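# Swap flagged drives in a dock for bench spares

## Task

Every drive that the screen flags must be swapped for one of the two spare drives lying on the bench mat. Each spare goes in connector end first (pointing down), oriented like the drives around it. All unflagged drives must finish exactly as they were at the start. A drive placed in a bay needs some time to rebuild, and at no moment may more than one bay be open (drive even partly withdrawn) or rebuilding, or the job fails. Each removed drive is set straight onto the mat. The dock must be sitting flat on the mat at the finish. Do not end while any drive is still rebuilding. At the end the gripper must have released everything and moved away; anything that stays put only because the robot holds it does not count. Knocking or placing anything off the table fails the job.

## Robot and tools

Robot: one Franka FR3 arm with a Robotiq 2F-140 parallel gripper. There is a single arm, so every motion command carries one row for that gripper. The fingers extend along the gripper's +z axis and close along its y axis. The reported hand point (end_effector_position) sits between the pads when they are shut; closed fingertips stick out about 33 mm past it, fully open ones about 9 mm. Closing pushes the tips roughly 24 mm further out, so leave that clearance over a surface.

Frames: the state line reports the hand position in metres and orientation as a quaternion (w,x,y,z) in the scene frame. Its origin is on the table surface beneath the arm base, +z up, +y to the left when facing along +x. Reported position can be a bit off, more so at long reach. The base itself may be slightly tilted.

The row: every motion uses a row of 9 plain numbers, each in [-1, 1], ordered dx, dy, dz, rx, ry, rz, position, force_limit, speed. The first six are an offset, not a pose: a displacement of the gripper expressed in the gripper's own axes, counted from the gripper pose in the most recent result that reported it (before any such result, or for the second and later calls in one reply, from where the arm is when the action begins). Scale: 1.0 equals 0.6 m for dx, dy, dz and 180 degrees for the rotation; rx, ry, rz form a single rotation vector. All-zero offsets are not a pause; they pull the hand back to that reference pose. The last three numbers are absolute gripper settings: position +1 is fully open (140 mm), pads touch near -0.8, and -1 closes until blocked; force_limit runs from about 14 N (-1) through 60 N (0) to 107 N (+1) for parts up to 40 mm wide; speed sets pad closing rate, about 30 mm/s (-1), 140 (0), 250 (+1).

Tools:
- execute_actions {actions, pictures}: actions is a list holding at most one item. An empty list just reports state. An item with rows (1 to 15 rows) and optional steps (up to 15, default 15) runs that many control steps of 1/30 s; each row is measured from the same reference pose, not chained, and the final row repeats if steps exceed rows. An item with only steps (up to 300) is a wait counted from the last result, including thinking time. pictures toggles camera images.
- move {target, speed}: target is one 9-number row as above; the gripper follows a straight path to it. speed is in m/s, 0.002 to 0.5 (default 0.25); rotation is capped at twice that in rad/s. Paths last 0.5 to 10 s and are cut off at 10 s. It does not avoid obstacles; the hand can lag, wander, or overshoot speed near full arm extension. Finger settings are sent at the start. The extra 'move:' line reports the ending (done, off_target, moving, held, fault), the distance from target and active limits: paced means the sent pose was clipped; held means a safety check blocked steps, after which the arm may jump forward quickly.
- wait {seconds}: 0 to 10 s, nothing new sent.
- zoom_image {camera, region}: camera is cam_high, cam_low or cam_wrist; region is [x0, y0, x1, y1] pixels from the top-left, at most 504 by 504, of images 896x504.
- read_manual {section}: only licence text; no motion.


Control behaviour: every step the commanded pose is clamped to within 70 mm and 16 degrees of the measured pose, and position is favoured over orientation. After an action ends the arm only continues to the last clamped pose, so read the result and send the remainder. 'pose unreachable' and HELD flag steps the clearance check altered or blocked. 'Hand target' shows where the controller is heading.

Gripping: send position -1 and confirm object_status equals 2 (stopped while closing). 0 moving, 1 blocked while opening, 3 reached target or pads met. To squeeze harder while gripped, raise force_limit and nudge position (e.g. -1 to -0.98). position_measured is in counts: 3 open, 230 pads touching.

Results also give joint positions, joint torques and estimated external torques (including held weight). Joint limits in rad: waist ±2.744, shoulder ±1.784, upper arm roll ±2.901, elbow -3.042 to -0.152, forearm roll ±2.807, wrist pitch 0.544 to 4.517, wrist roll ±3.016. Load limits in N m: 20, 20, 18, 18, 12, 12, 12. Hitting one causes a torque fault: a 10 s stop and the rest of the call is dropped. Sustained holding heats motors; MOTOR HOT warns before an over-temperature brake stop.

Avoid: fast contact, pressing targets far past a surface, dropping or slamming drives, pushing the dock off flat, knocking items off the table, and having two bays open or rebuilding together. Loose items may occasionally get nudged by outside pushes, so recheck with the cameras. Release and withdraw before ending.

Each tool is called after "Request:" by a JSON object that holds its "api" and its "payload", one argument or row to a line.

## Session

Request:
{"api": "execute_actions", "payload": {
  "actions": []
}}

Scene clock: 0.00 s of 8600.00 s.
end_effector_position=(+0.4790, -0.1388, +0.3453) position_measured=3 object_status=3 end_effector_quat_wxyz=(+0.066, +0.977, +0.203, -0.029)
Joint positions: [-0.118 -0.204 -0.031 -2.051 -0.157  1.843 -2.13 ]
Joint velocities: [ 0.001 -0.001 -0.001 -0.     0.    -0.    -0.001]
Joint torques (N m, as the joint torque sensors report them, + toward a larger angle): no reading
External joint torques (N m, as the arm's controller estimates them; a push from outside toward a larger angle lowers the number): no reading
Hand target: +0.479, -0.139, +0.345; +0.066, +0.977, +0.203, -0.029

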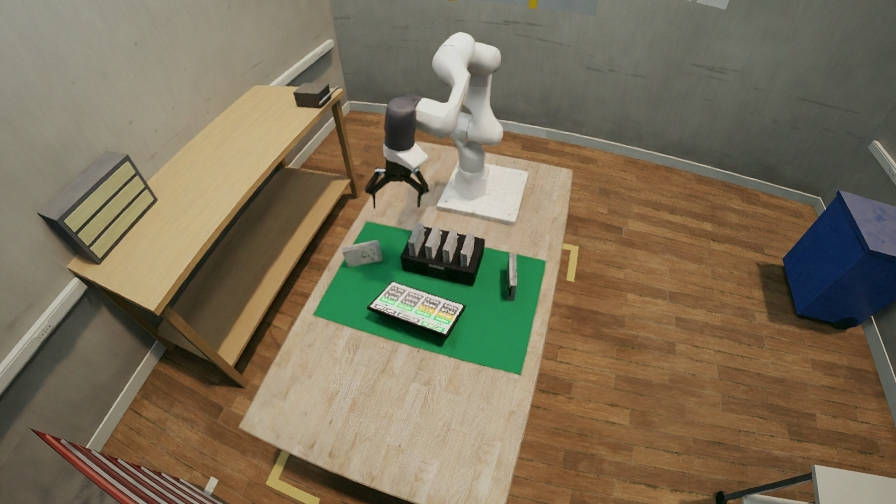

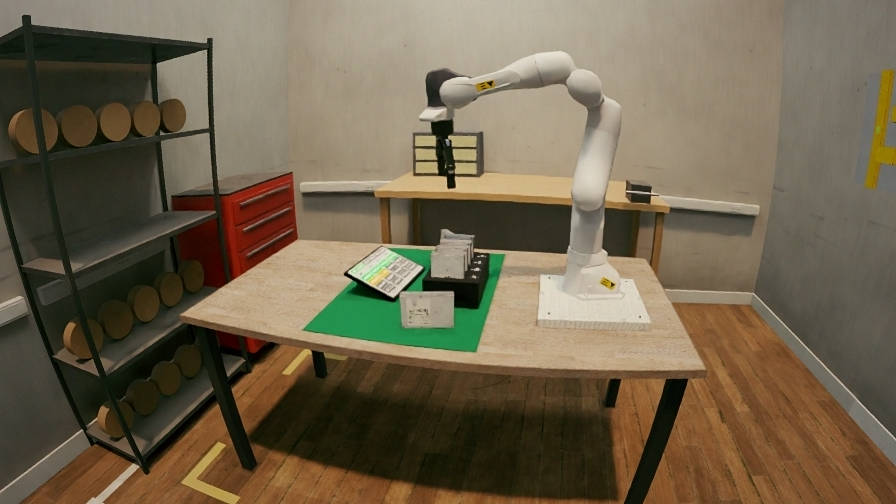

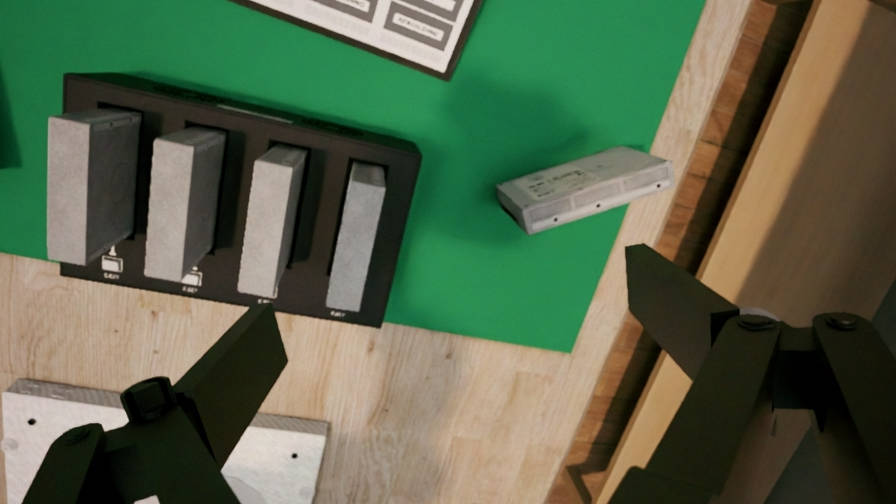

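Request:
{"api": "zoom_image", "payload": {
  "camera": "cam_high",
  "region": [320, 210, 560, 350]
}}

Request:
{"api": "zoom_image", "payload": {
  "camera": "cam_low",
  "region": [330, 215, 530, 345]
}}

Request:
{"api": "zoom_image", "payload": {
  "camera": "cam_wrist",
  "region": [30, 60, 450, 340]
}}

Region (320, 210, 560, 350) of cam_high's 896x504 image, scaled by 2.100, with more detail than that image has; it fills the top 294 rows of this view, and the rest is white.

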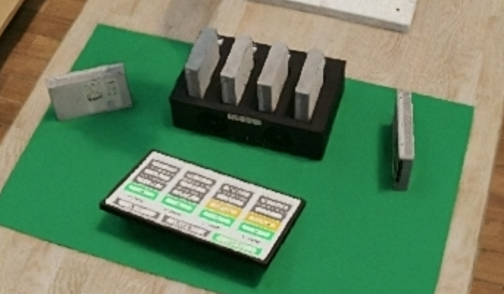

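Region (330, 215, 530, 345) of cam_low's 896x504 image, scaled by 2.520, with more detail than that image has; it fills the top 328 rows of this view, and the rest is white.

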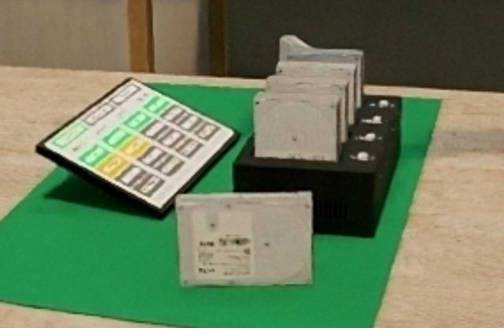

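Region (30, 60, 450, 340) of cam_wrist's 896x504 image, scaled by 1.200, with more detail than that image has.

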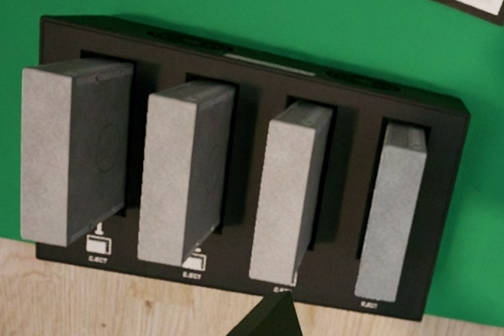

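Request:
{"api": "move", "payload": {
  "target": [0.417,-0.125,-0.05,0.0424,0.0186,0.1303,1,0,0]
}}

Scene clock: 17.40 s of 8600.00 s.
end_effector_position=(+0.6812, +0.0300, +0.3424) position_measured=3 object_status=3 end_effector_quat_wxyz=(+0.004, +1.000, +0.009, +0.001)
Joint positions: [ 0.065  0.411  0.038 -1.261 -0.024  1.676 -1.531]
Joint velocities: [ 0.001 -0.    -0.     0.002 -0.    -0.006  0.03 ]
Joint torques (N m, as the joint torque sensors report them, + toward a larger angle): [  0.46 -45.64  -0.28  24.11   1.55   1.93   0.05]
External joint torques (N m, as the arm's controller estimates them; a push from outside toward a larger angle lowers the number): [ 0.33 -0.56 -1.21 -0.06  0.69 -0.6   0.05]
Hand target: +0.680, +0.031, +0.342; +0.002, +1.000, +0.001, -0.001
Off the commanded pose: 0.004 m, 1 deg.
move: off_target
camera_calibration (this result's frames):
cam_wrist: T_world_to_cam=[[-0.11579, -0.993138, 0.0164018, 0.095705], [-0.95623, 0.115925, 0.268673, 0.583192], [-0.268731, 0.0154259, -0.963092, 0.695424], [0, 0, 0, 1]] pos_world=[0.755629, 0.0167145, 0.5115]

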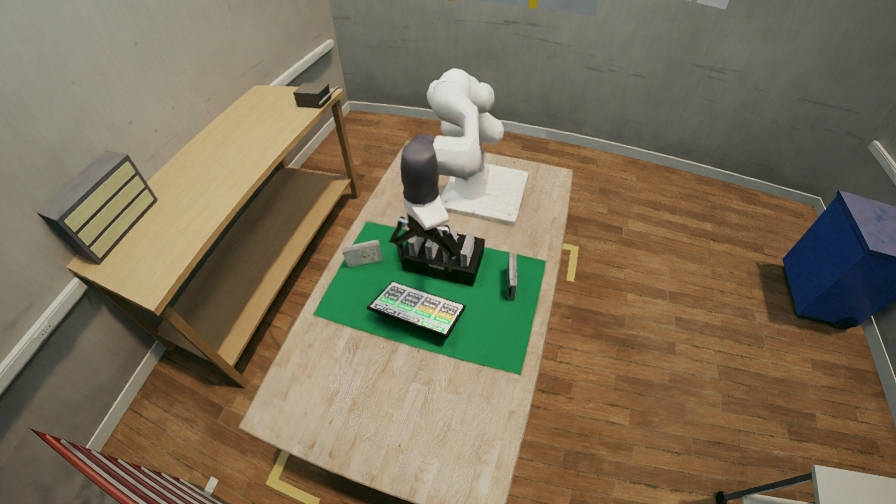

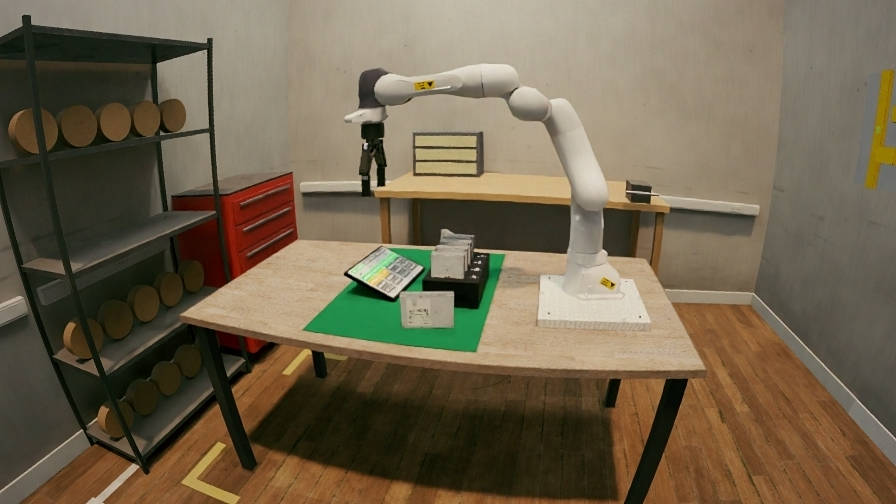

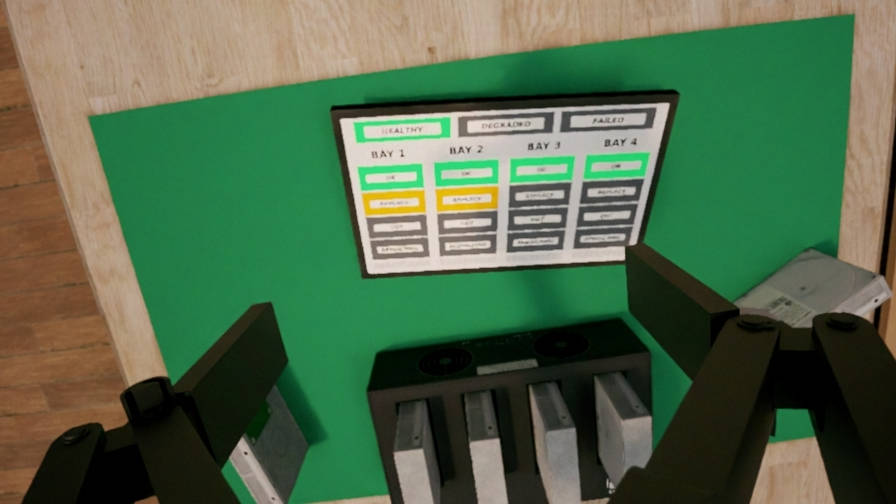

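Request:
{"api": "move", "payload": {
  "target": [-0.5,-0.08,0,0,0,0.006,1,0,0]
}}

Scene clock: 21.47 s of 8600.00 s.
end_effector_position=(+0.3825, +0.0756, +0.3435) position_measured=3 object_status=3 end_effector_quat_wxyz=(-0.001, +1.000, +0.005, +0.003)
Joint positions: [ 0.118 -0.548  0.101 -2.359  0.052  1.82  -1.433]
Joint velocities: [ 0.001 -0.001 -0.002 -0.001  0.001 -0.002  0.014]
Joint torques (N m, as the joint torque sensors report them, + toward a larger angle): [ -1.01 -15.5   -0.53  22.58   1.73   1.93   0.07]
External joint torques (N m, as the arm's controller estimates them; a push from outside toward a larger angle lowers the number): [-1.03 -2.48  1.47 -1.91  0.89 -0.61  0.07]
Hand target: +0.381, +0.077, +0.343; -0.001, +1.000, -0.001, +0.001
Off the commanded pose: 0.004 m, 1 deg.
move: off_target
camera_calibration (this result's frames):
cam_wrist: T_world_to_cam=[[-0.124494, -0.992188, 0.00802812, 0.112469], [-0.955923, 0.122104, 0.267025, 0.291991], [-0.265919, 0.0255687, -0.963656, 0.613838], [0, 0, 0, 1]] pos_world=[0.456354, 0.0602424, 0.512657]

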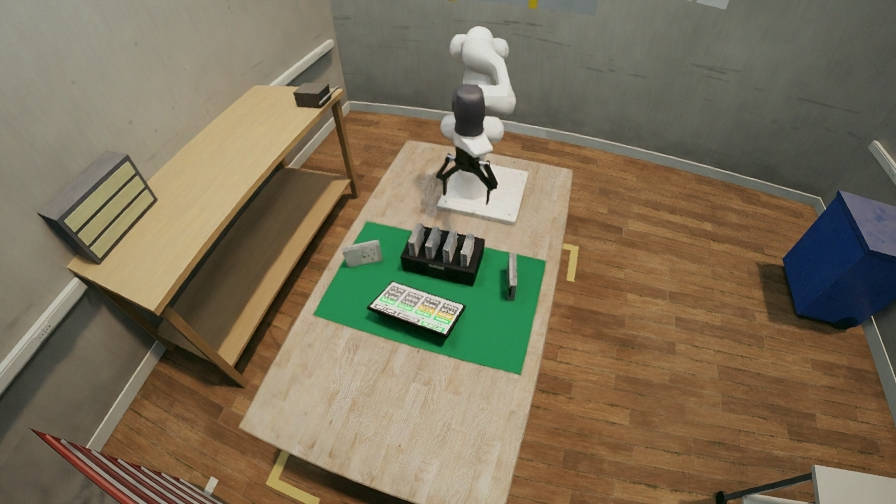

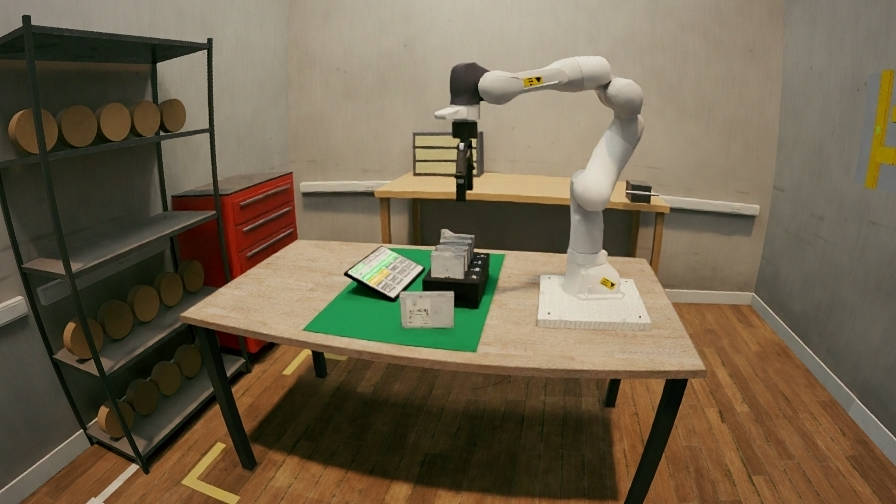

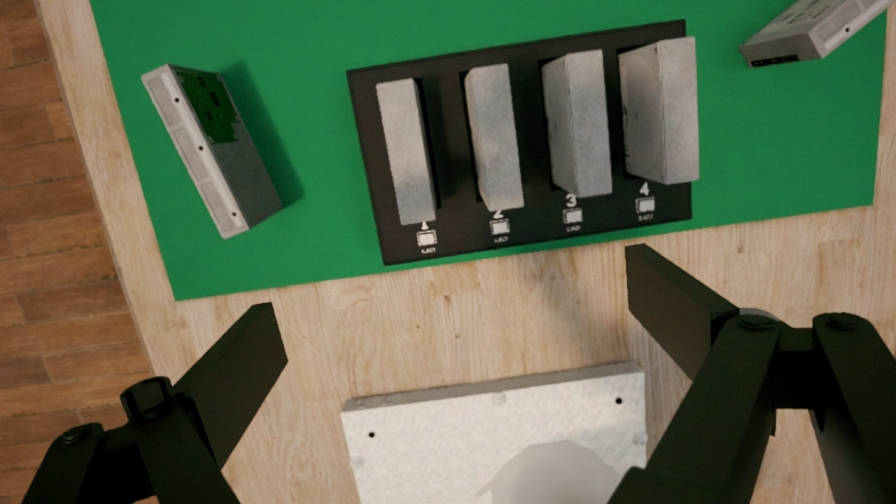

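Request:
{"api": "move", "payload": {
  "target": [-0.058,-0.018,0.31,0,0,0,-1,0,0.5],
  "speed": 0.15
}}

Request:
{"api": "zoom_image", "payload": {
  "camera": "cam_low",
  "region": [400, 200, 540, 320]
}}

Request:
{"api": "zoom_image", "payload": {
  "camera": "cam_high",
  "region": [400, 180, 540, 300]
}}

Scene clock: 37.97 s of 8600.00 s.
end_effector_position=(+0.3474, +0.0803, +0.1577) position_measured=233 object_status=3 end_effector_quat_wxyz=(+0.003, +1.000, +0.005, +0.001)
Joint positions: [ 0.136 -0.469  0.151 -2.794  0.083  2.33  -1.411]
Joint velocities: [-0.     0.001 -0.001 -0.001 -0.     0.013  0.004]
Joint torques (N m, as the joint torque sensors report them, + toward a larger angle): [ -0.89 -12.16  -0.18  20.34   1.47   3.09  -0.01]
External joint torques (N m, as the arm's controller estimates them; a push from outside toward a larger angle lowers the number): [-0.86  0.84  1.74 -1.45  0.84  0.58 -0.01]
Hand target: +0.348, +0.082, +0.157; +0.002, +1.000, +0.001, +0.003
Off the commanded pose: 0.006 m, 0 deg.
move: off_target
camera_calibration (this result's frames):
cam_wrist: T_world_to_cam=[[-0.124343, -0.99213, 0.0147017, 0.113126], [-0.955136, 0.123695, 0.269099, 0.306666], [-0.268799, 0.0194186, -0.963, 0.426722], [0, 0, 0, 1]] pos_world=[0.421677, 0.0660161, 0.326747]

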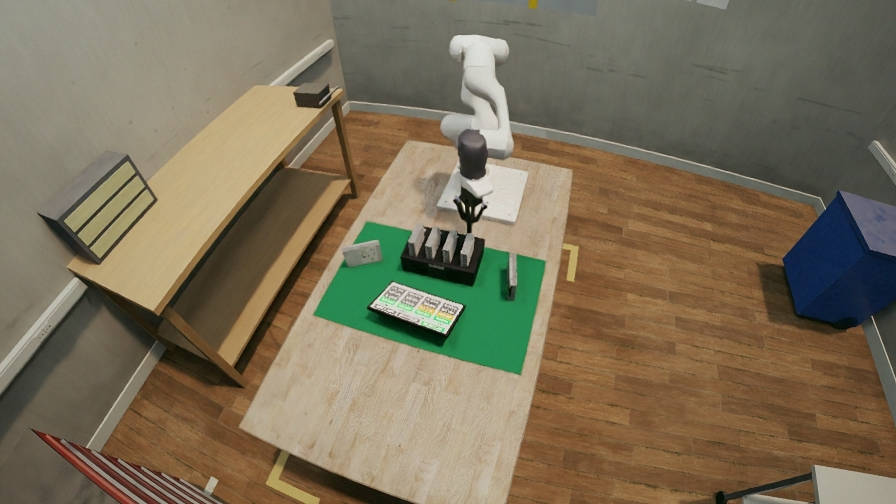

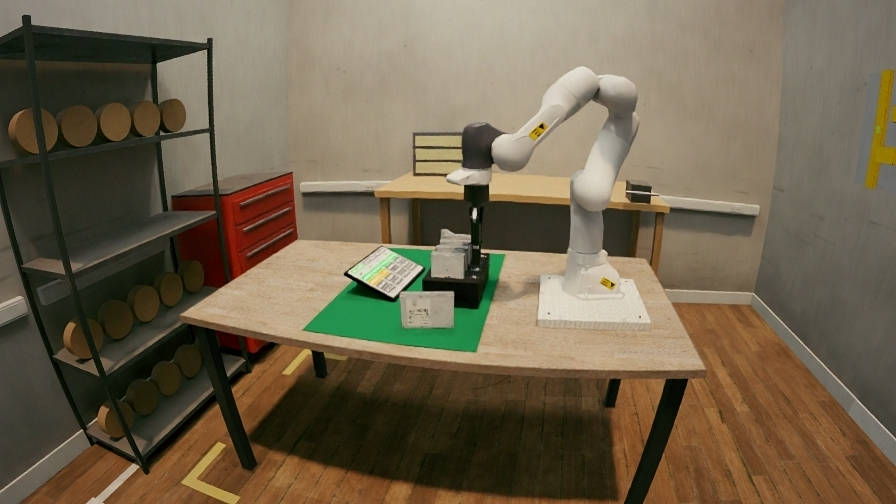

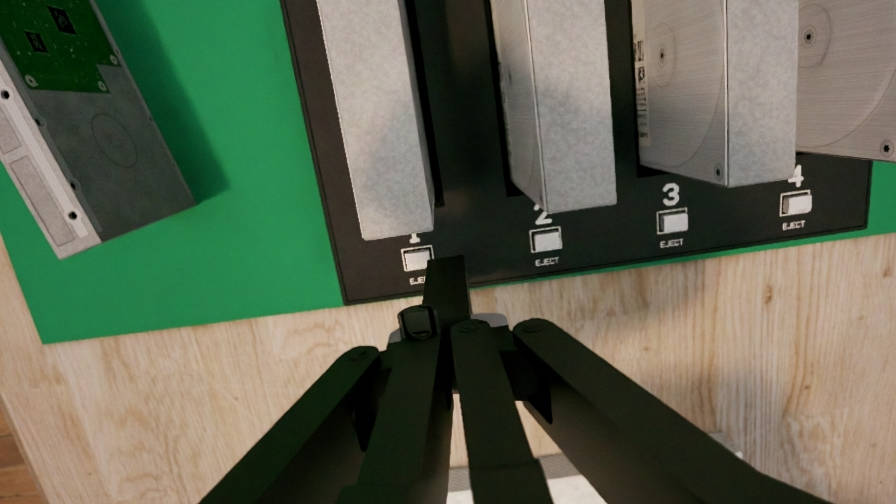

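Region (400, 200, 540, 320) of cam_low's 896x504 image, scaled by 3.600, with more detail than that image has; it fills the top 432 rows of this view, and the rest is white.

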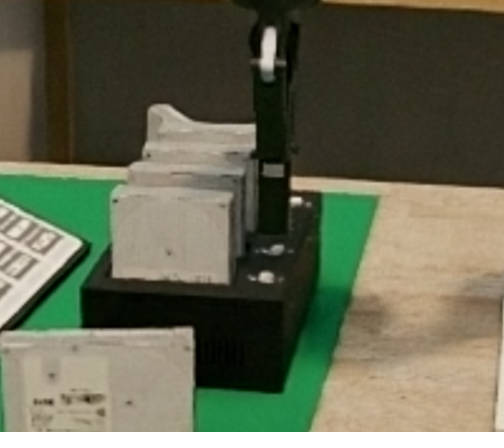

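Region (400, 180, 540, 300) of cam_high's 896x504 image, scaled by 3.600, with more detail than that image has; it fills the top 432 rows of this view, and the rest is white.

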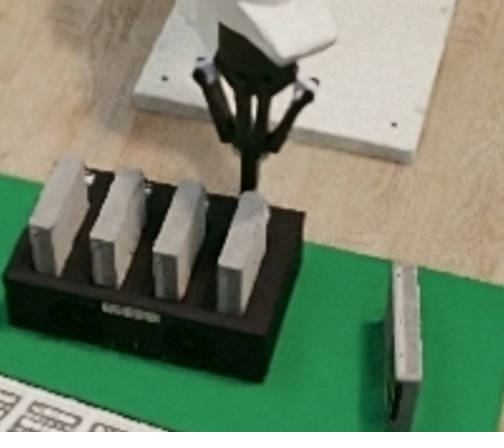

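Request:
{"api": "move", "payload": {
  "target": [0.006,-0.027,0.04,0,0,0,-1,0,0.5],
  "speed": 0.05
}}

Request:
{"api": "zoom_image", "payload": {
  "camera": "cam_low",
  "region": [430, 230, 510, 300]
}}

Scene clock: 46.63 s of 8600.00 s.
end_effector_position=(+0.3498, +0.0941, +0.1336) position_measured=233 object_status=3 end_effector_quat_wxyz=(+0.005, +1.000, +0.010, -0.001)
Joint positions: [ 0.141 -0.389  0.188 -2.798  0.09   2.411 -1.386]
Joint velocities: [ 0.     0.001 -0.001 -0.     0.     0.013  0.011]
Joint torques (N m, as the joint torque sensors report them, + toward a larger angle): [ -0.59 -14.53   0.1   19.64   1.49   3.14   0.  ]
External joint torques (N m, as the arm's controller estimates them; a push from outside toward a larger angle lowers the number): [-0.54  0.14  2.04 -1.28  0.9   0.63  0.  ]
Hand target: +0.351, +0.095, +0.133; +0.003, +1.000, +0.004, +0.001
Off the commanded pose: 0.002 m, 1 deg.
move: done
camera_calibration (this result's frames):
cam_wrist: T_world_to_cam=[[-0.1151, -0.993173, 0.0189524, 0.123813], [-0.955186, 0.115895, 0.272375, 0.314094], [-0.272712, 0.0132473, -0.962005, 0.405786], [0, 0, 0, 1]] pos_world=[0.424932, 0.0811903, 0.30247]

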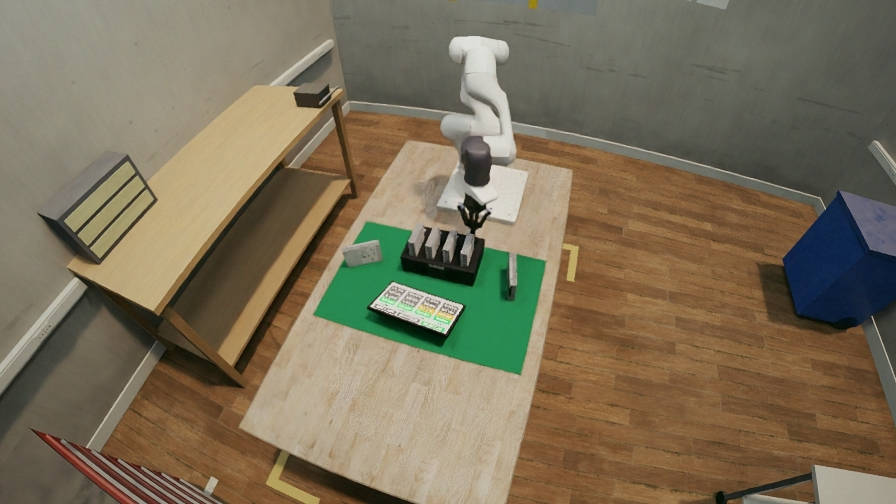

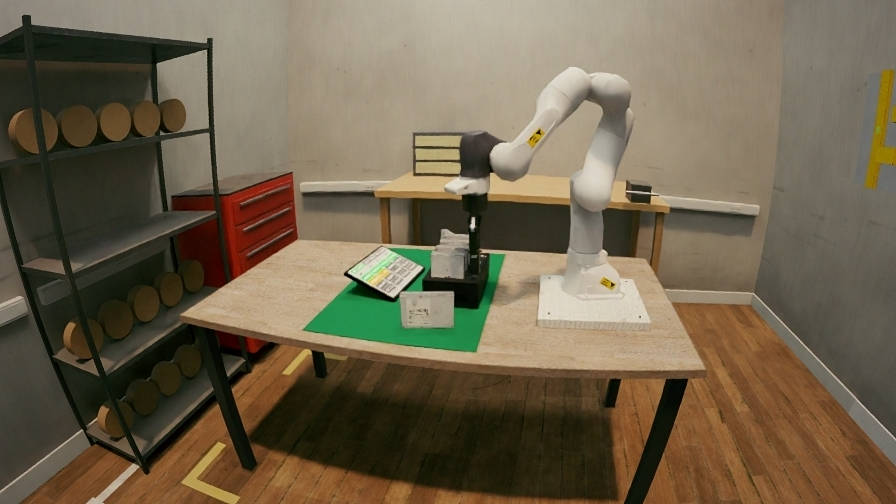

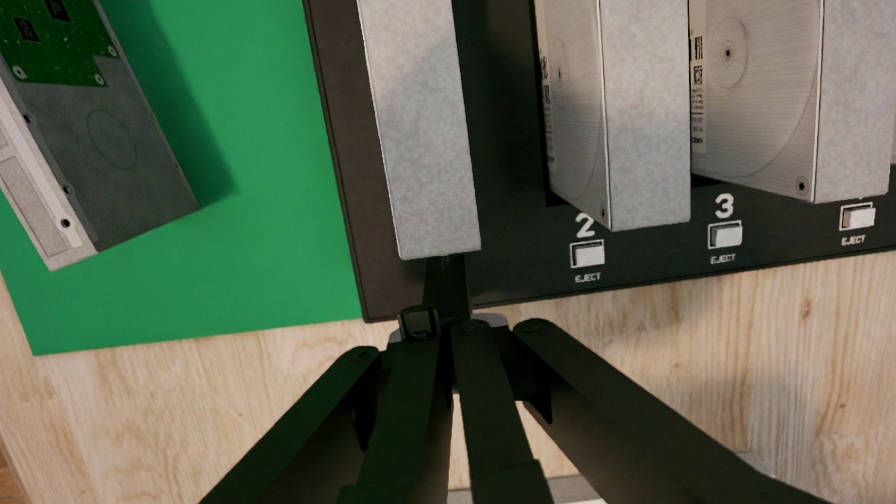

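Region (430, 230, 510, 300) of cam_low's 896x504 image, scaled by 6.300, with more detail than that image has; it fills the top 441 rows of this view, and the rest is white.

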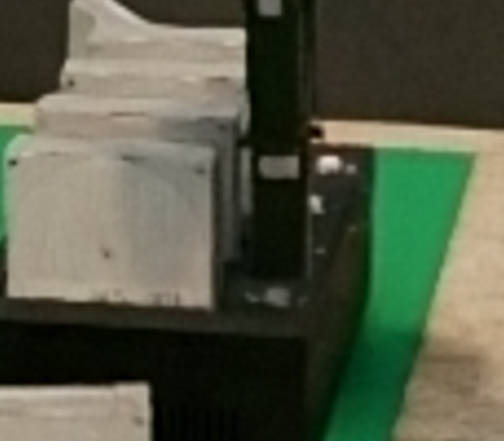

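Request:
{"api": "move", "payload": {
  "target": [0,0,0.022,0,0,0,-1,0,0.5],
  "speed": 0.01
}}

Scene clock: 49.97 s of 8600.00 s.
end_effector_position=(+0.3489, +0.0940, +0.1217) position_measured=233 object_status=3 end_effector_quat_wxyz=(+0.004, +1.000, +0.008, -0.002)
Joint positions: [ 0.141 -0.358  0.188 -2.809  0.089  2.449 -1.383]
Joint velocities: [ 0.     0.002 -0.001 -0.002 -0.     0.001  0.002]
Joint torques (N m, as the joint torque sensors report them, + toward a larger angle): [ -1.4  -14.83   0.22  18.32  -0.42   3.71  -0.23]
External joint torques (N m, as the arm's controller estimates them; a push from outside toward a larger angle lowers the number): [-1.37  0.4   1.97 -2.07 -0.98  1.14 -0.23]
Hand target: +0.350, +0.094, +0.120; +0.005, +1.000, +0.009, -0.001
Off the commanded pose: 0.002 m, 0 deg.
move: done
camera_calibration (this result's frames):
cam_wrist: T_world_to_cam=[[-0.118011, -0.992848, 0.0180619, 0.124898], [-0.953905, 0.118399, 0.275766, 0.315416], [-0.275932, 0.015314, -0.961055, 0.394867], [0, 0, 0, 1]] pos_world=[0.424573, 0.0806132, 0.290252]

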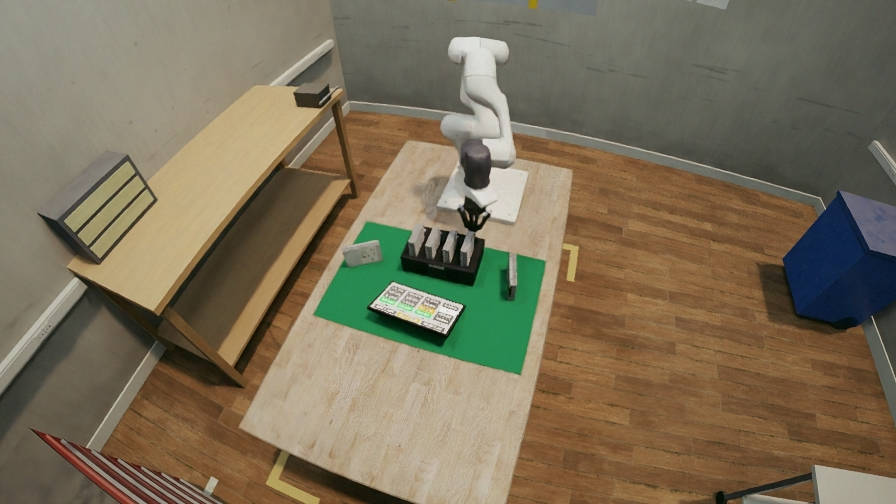

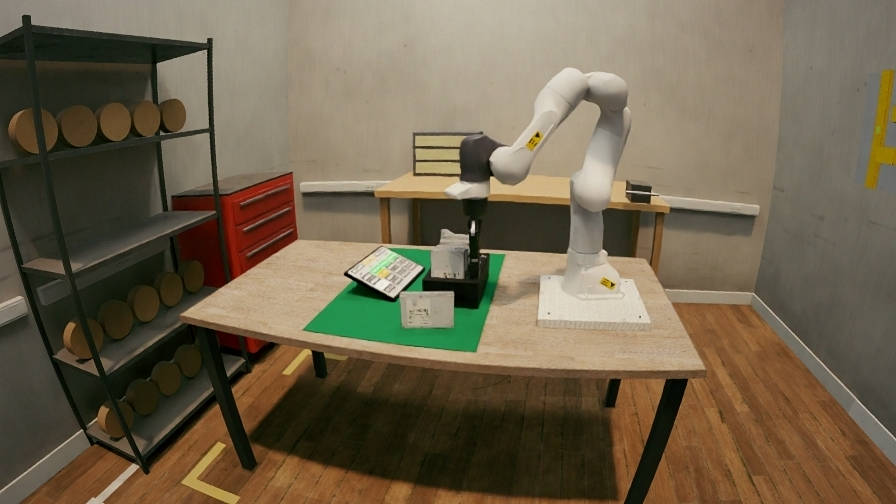

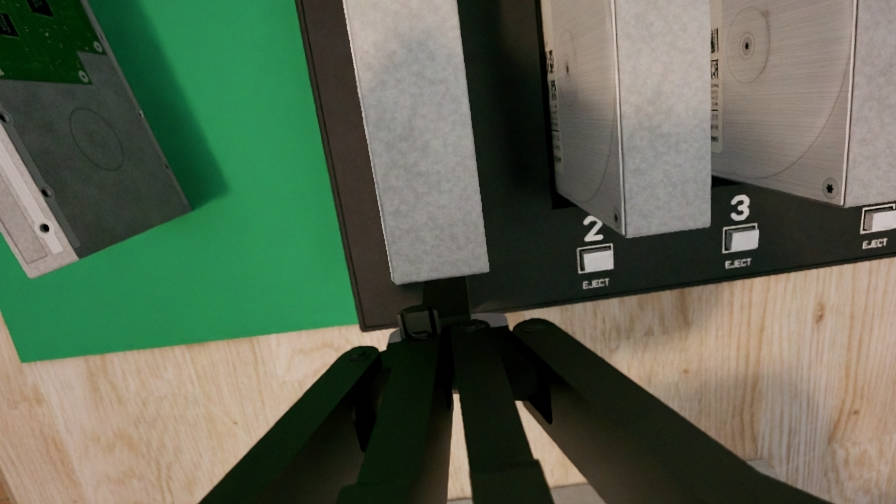

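Request:
{"api": "move", "payload": {
  "target": [0,0,-0.175,0,0,0,-0.15,0,0]
}}

Request:
{"api": "move", "payload": {
  "target": [0.14,-0.003,0,0,0,-0.005,-0.15,0,0],
  "speed": 0.15
}}

Scene clock: 55.73 s of 8600.00 s.
end_effector_position=(+0.3509, +0.0979, +0.2264) position_measured=148 object_status=3 end_effector_quat_wxyz=(+0.002, +1.000, +0.007, -0.001)
Joint positions: [ 0.154 -0.556  0.16  -2.664  0.092  2.111 -1.386]
Joint velocities: [ 0.    -0.002 -0.001 -0.001  0.    -0.01  -0.002]
Joint torques (N m, as the joint torque sensors report them, + toward a larger angle): [  0.42 -13.15  -3.76  23.22   0.77   1.83  -0.68]
External joint torques (N m, as the arm's controller estimates them; a push from outside toward a larger angle lowers the number): [ 0.38 -1.25 -1.28 -0.48  0.03 -0.71 -0.68]
Hand target: +0.350, +0.098, +0.227; +0.001, +1.000, +0.011, -0.003
Off the commanded pose: 0.003 m, 0 deg.
move: done
camera_calibration (this result's frames):
cam_wrist: T_world_to_cam=[[-0.119615, -0.992728, 0.0135276, 0.128711], [-0.95456, 0.118741, 0.273342, 0.28872], [-0.27296, 0.0197828, -0.961822, 0.494731], [0, 0, 0, 1]] pos_world=[0.426038, 0.083705, 0.395183]

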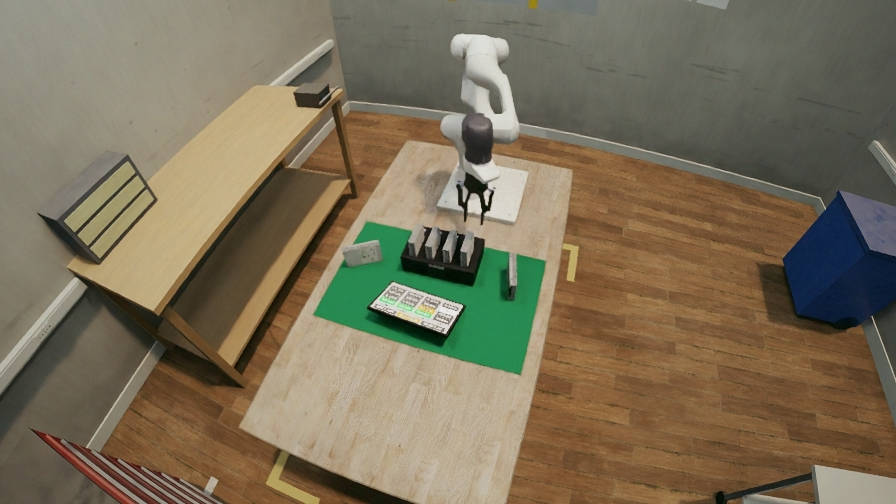

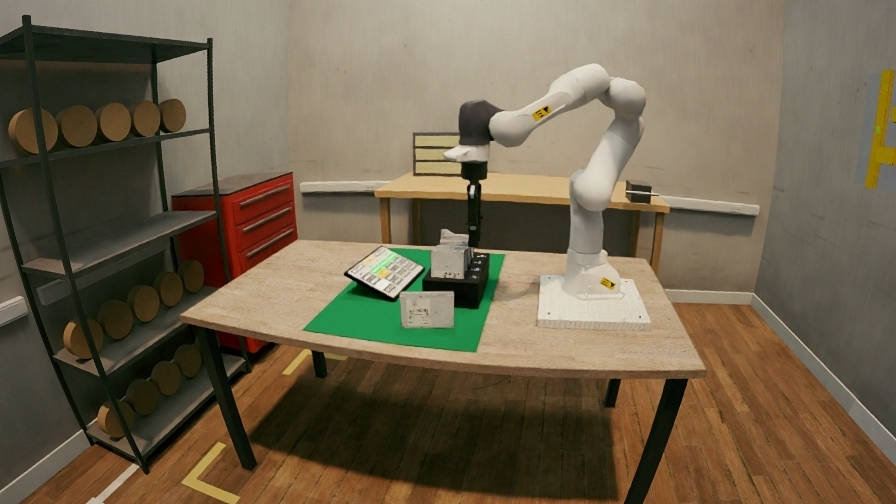

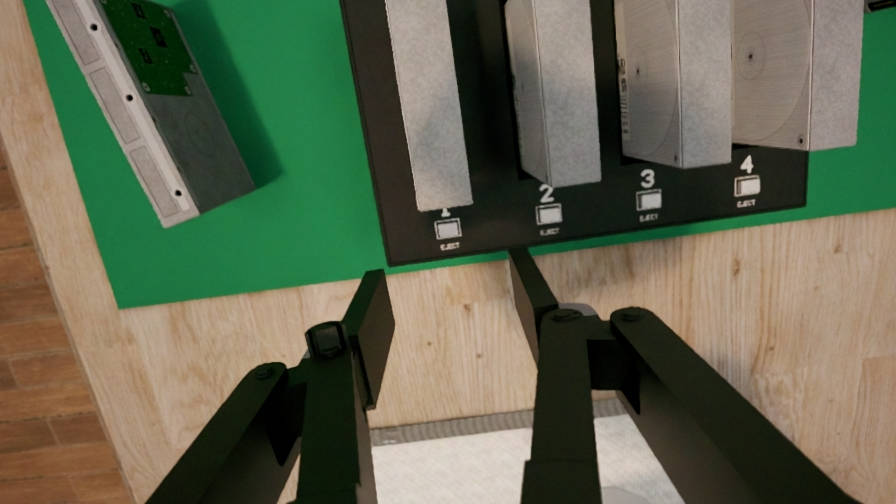

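Scene clock: 56.77 s of 8600.00 s.
end_effector_position=(+0.4329, +0.1012, +0.2255) position_measured=148 object_status=3 end_effector_quat_wxyz=(+0.002, +1.000, +0.011, -0.003)
Joint positions: [ 0.115 -0.283  0.157 -2.434  0.045  2.149 -1.396]
Joint velocities: [-0.     0.001 -0.001  0.002 -0.003  0.001 -0.004]
Joint torques (N m, as the joint torque sensors report them, + toward a larger angle): [ -1.43 -20.84  -2.56  23.02  -0.28   3.12  -0.57]
External joint torques (N m, as the arm's controller estimates them; a push from outside toward a larger angle lowers the number): [-1.41 -0.01 -1.07 -0.29 -1.    0.63 -0.57]
Hand target: +0.435, +0.099, +0.226; +0.003, +1.000, +0.014, -0.001
Off the commanded pose: 0.002 m, 1 deg.
move: done
camera_calibration (this result's frames):
cam_wrist: T_world_to_cam=[[-0.112133, -0.993576, 0.0152502, 0.138298], [-0.954323, 0.111955, 0.27701, 0.366566], [-0.276938, 0.0165084, -0.960746, 0.517949], [0, 0, 0, 1]] pos_world=[0.50877, 0.0878203, 0.393966]

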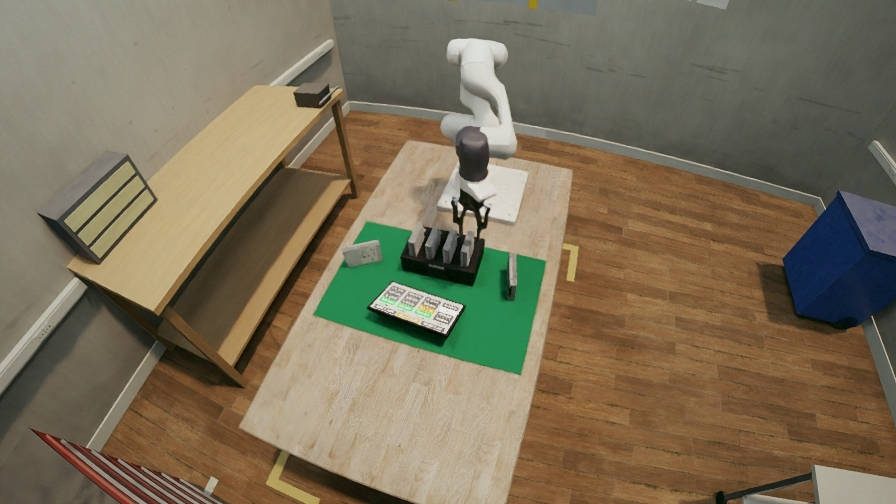

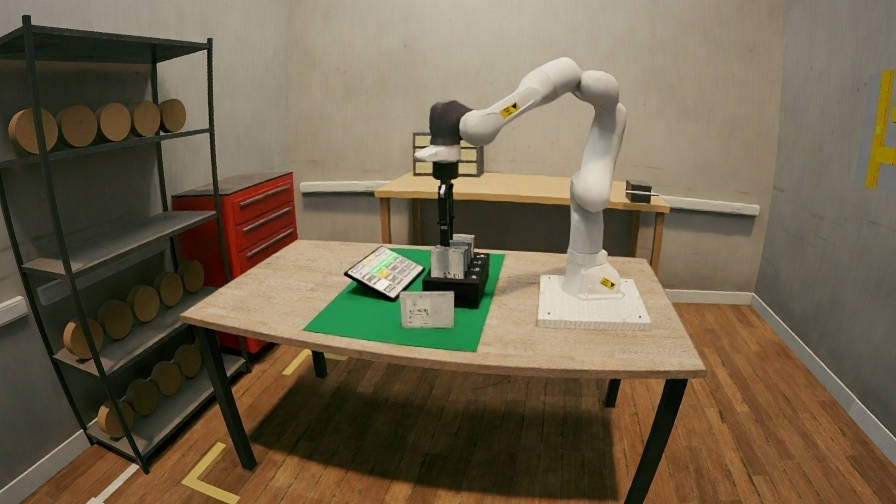

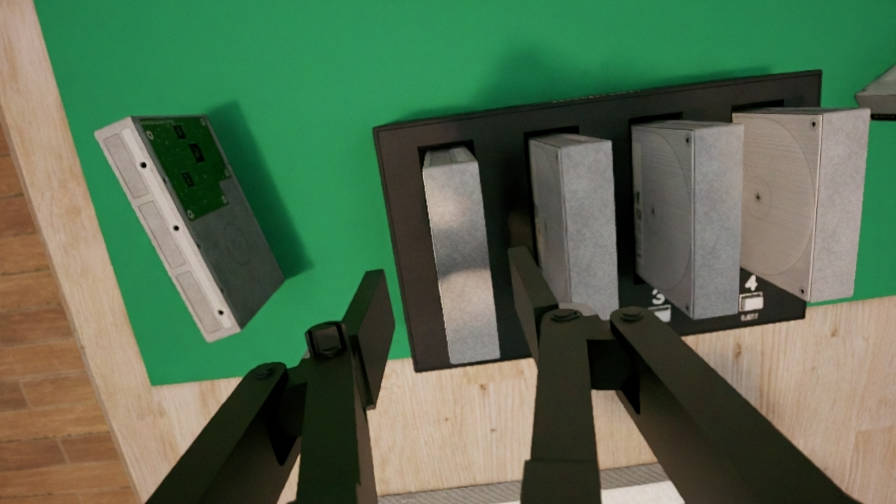

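Request:
{"api": "move", "payload": {
  "target": [0,0.007,0.11,0,0,0,-0.2,0,0],
  "speed": 0.08
}}

Scene clock: 60.47 s of 8600.00 s.
end_effector_position=(+0.4310, +0.0958, +0.1600) position_measured=154 object_status=3 end_effector_quat_wxyz=(+0.003, +1.000, +0.012, -0.005)
Joint positions: [ 0.11  -0.188  0.157 -2.524  0.032  2.329 -1.398]
Joint velocities: [ 0.001  0.     0.    -0.001 -0.001  0.011  0.   ]
Joint torques (N m, as the joint torque sensors report them, + toward a larger angle): [ -1.16 -22.82  -1.4   20.79  -0.21   3.1   -0.04]
External joint torques (N m, as the arm's controller estimates them; a push from outside toward a larger angle lowers the number): [-1.25 -0.25 -0.53 -0.94 -0.83  0.61 -0.04]
Hand target: +0.432, +0.095, +0.160; +0.004, +1.000, +0.010, -0.003
Off the commanded pose: 0.002 m, 0 deg.
move: done
camera_calibration (this result's frames):
cam_wrist: T_world_to_cam=[[-0.109733, -0.993822, 0.0166076, 0.132511], [-0.953503, 0.10997, 0.280605, 0.382801], [-0.280698, 0.0149562, -0.95968, 0.456133], [0, 0, 0, 1]] pos_world=[0.507578, 0.0827742, 0.328125]

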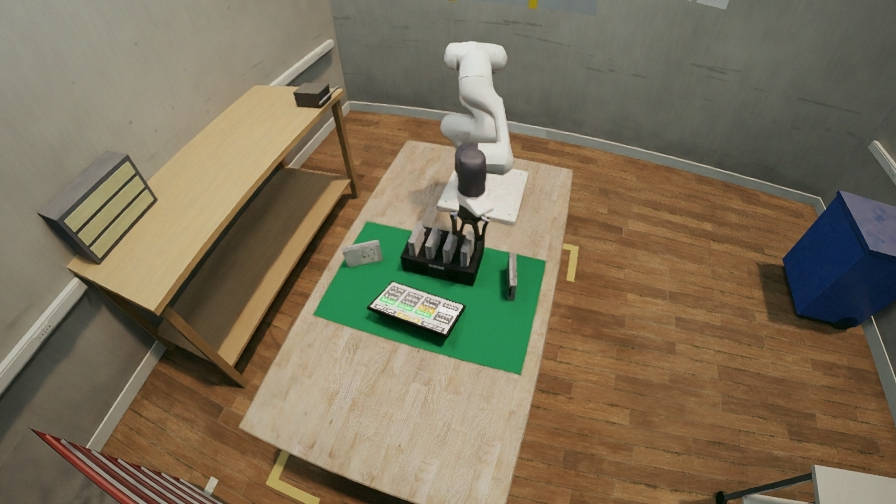

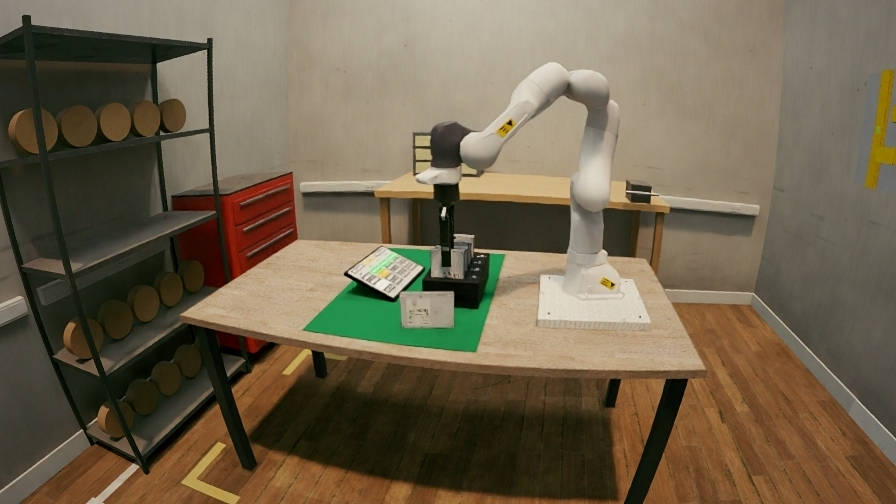

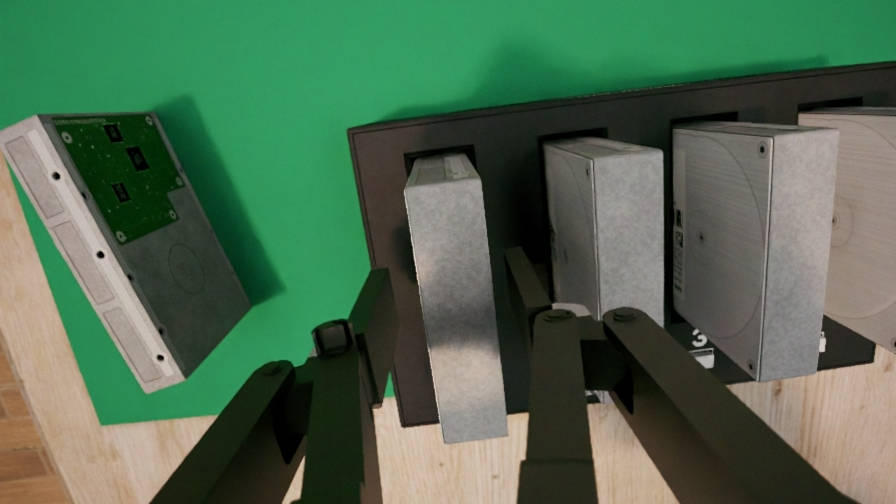

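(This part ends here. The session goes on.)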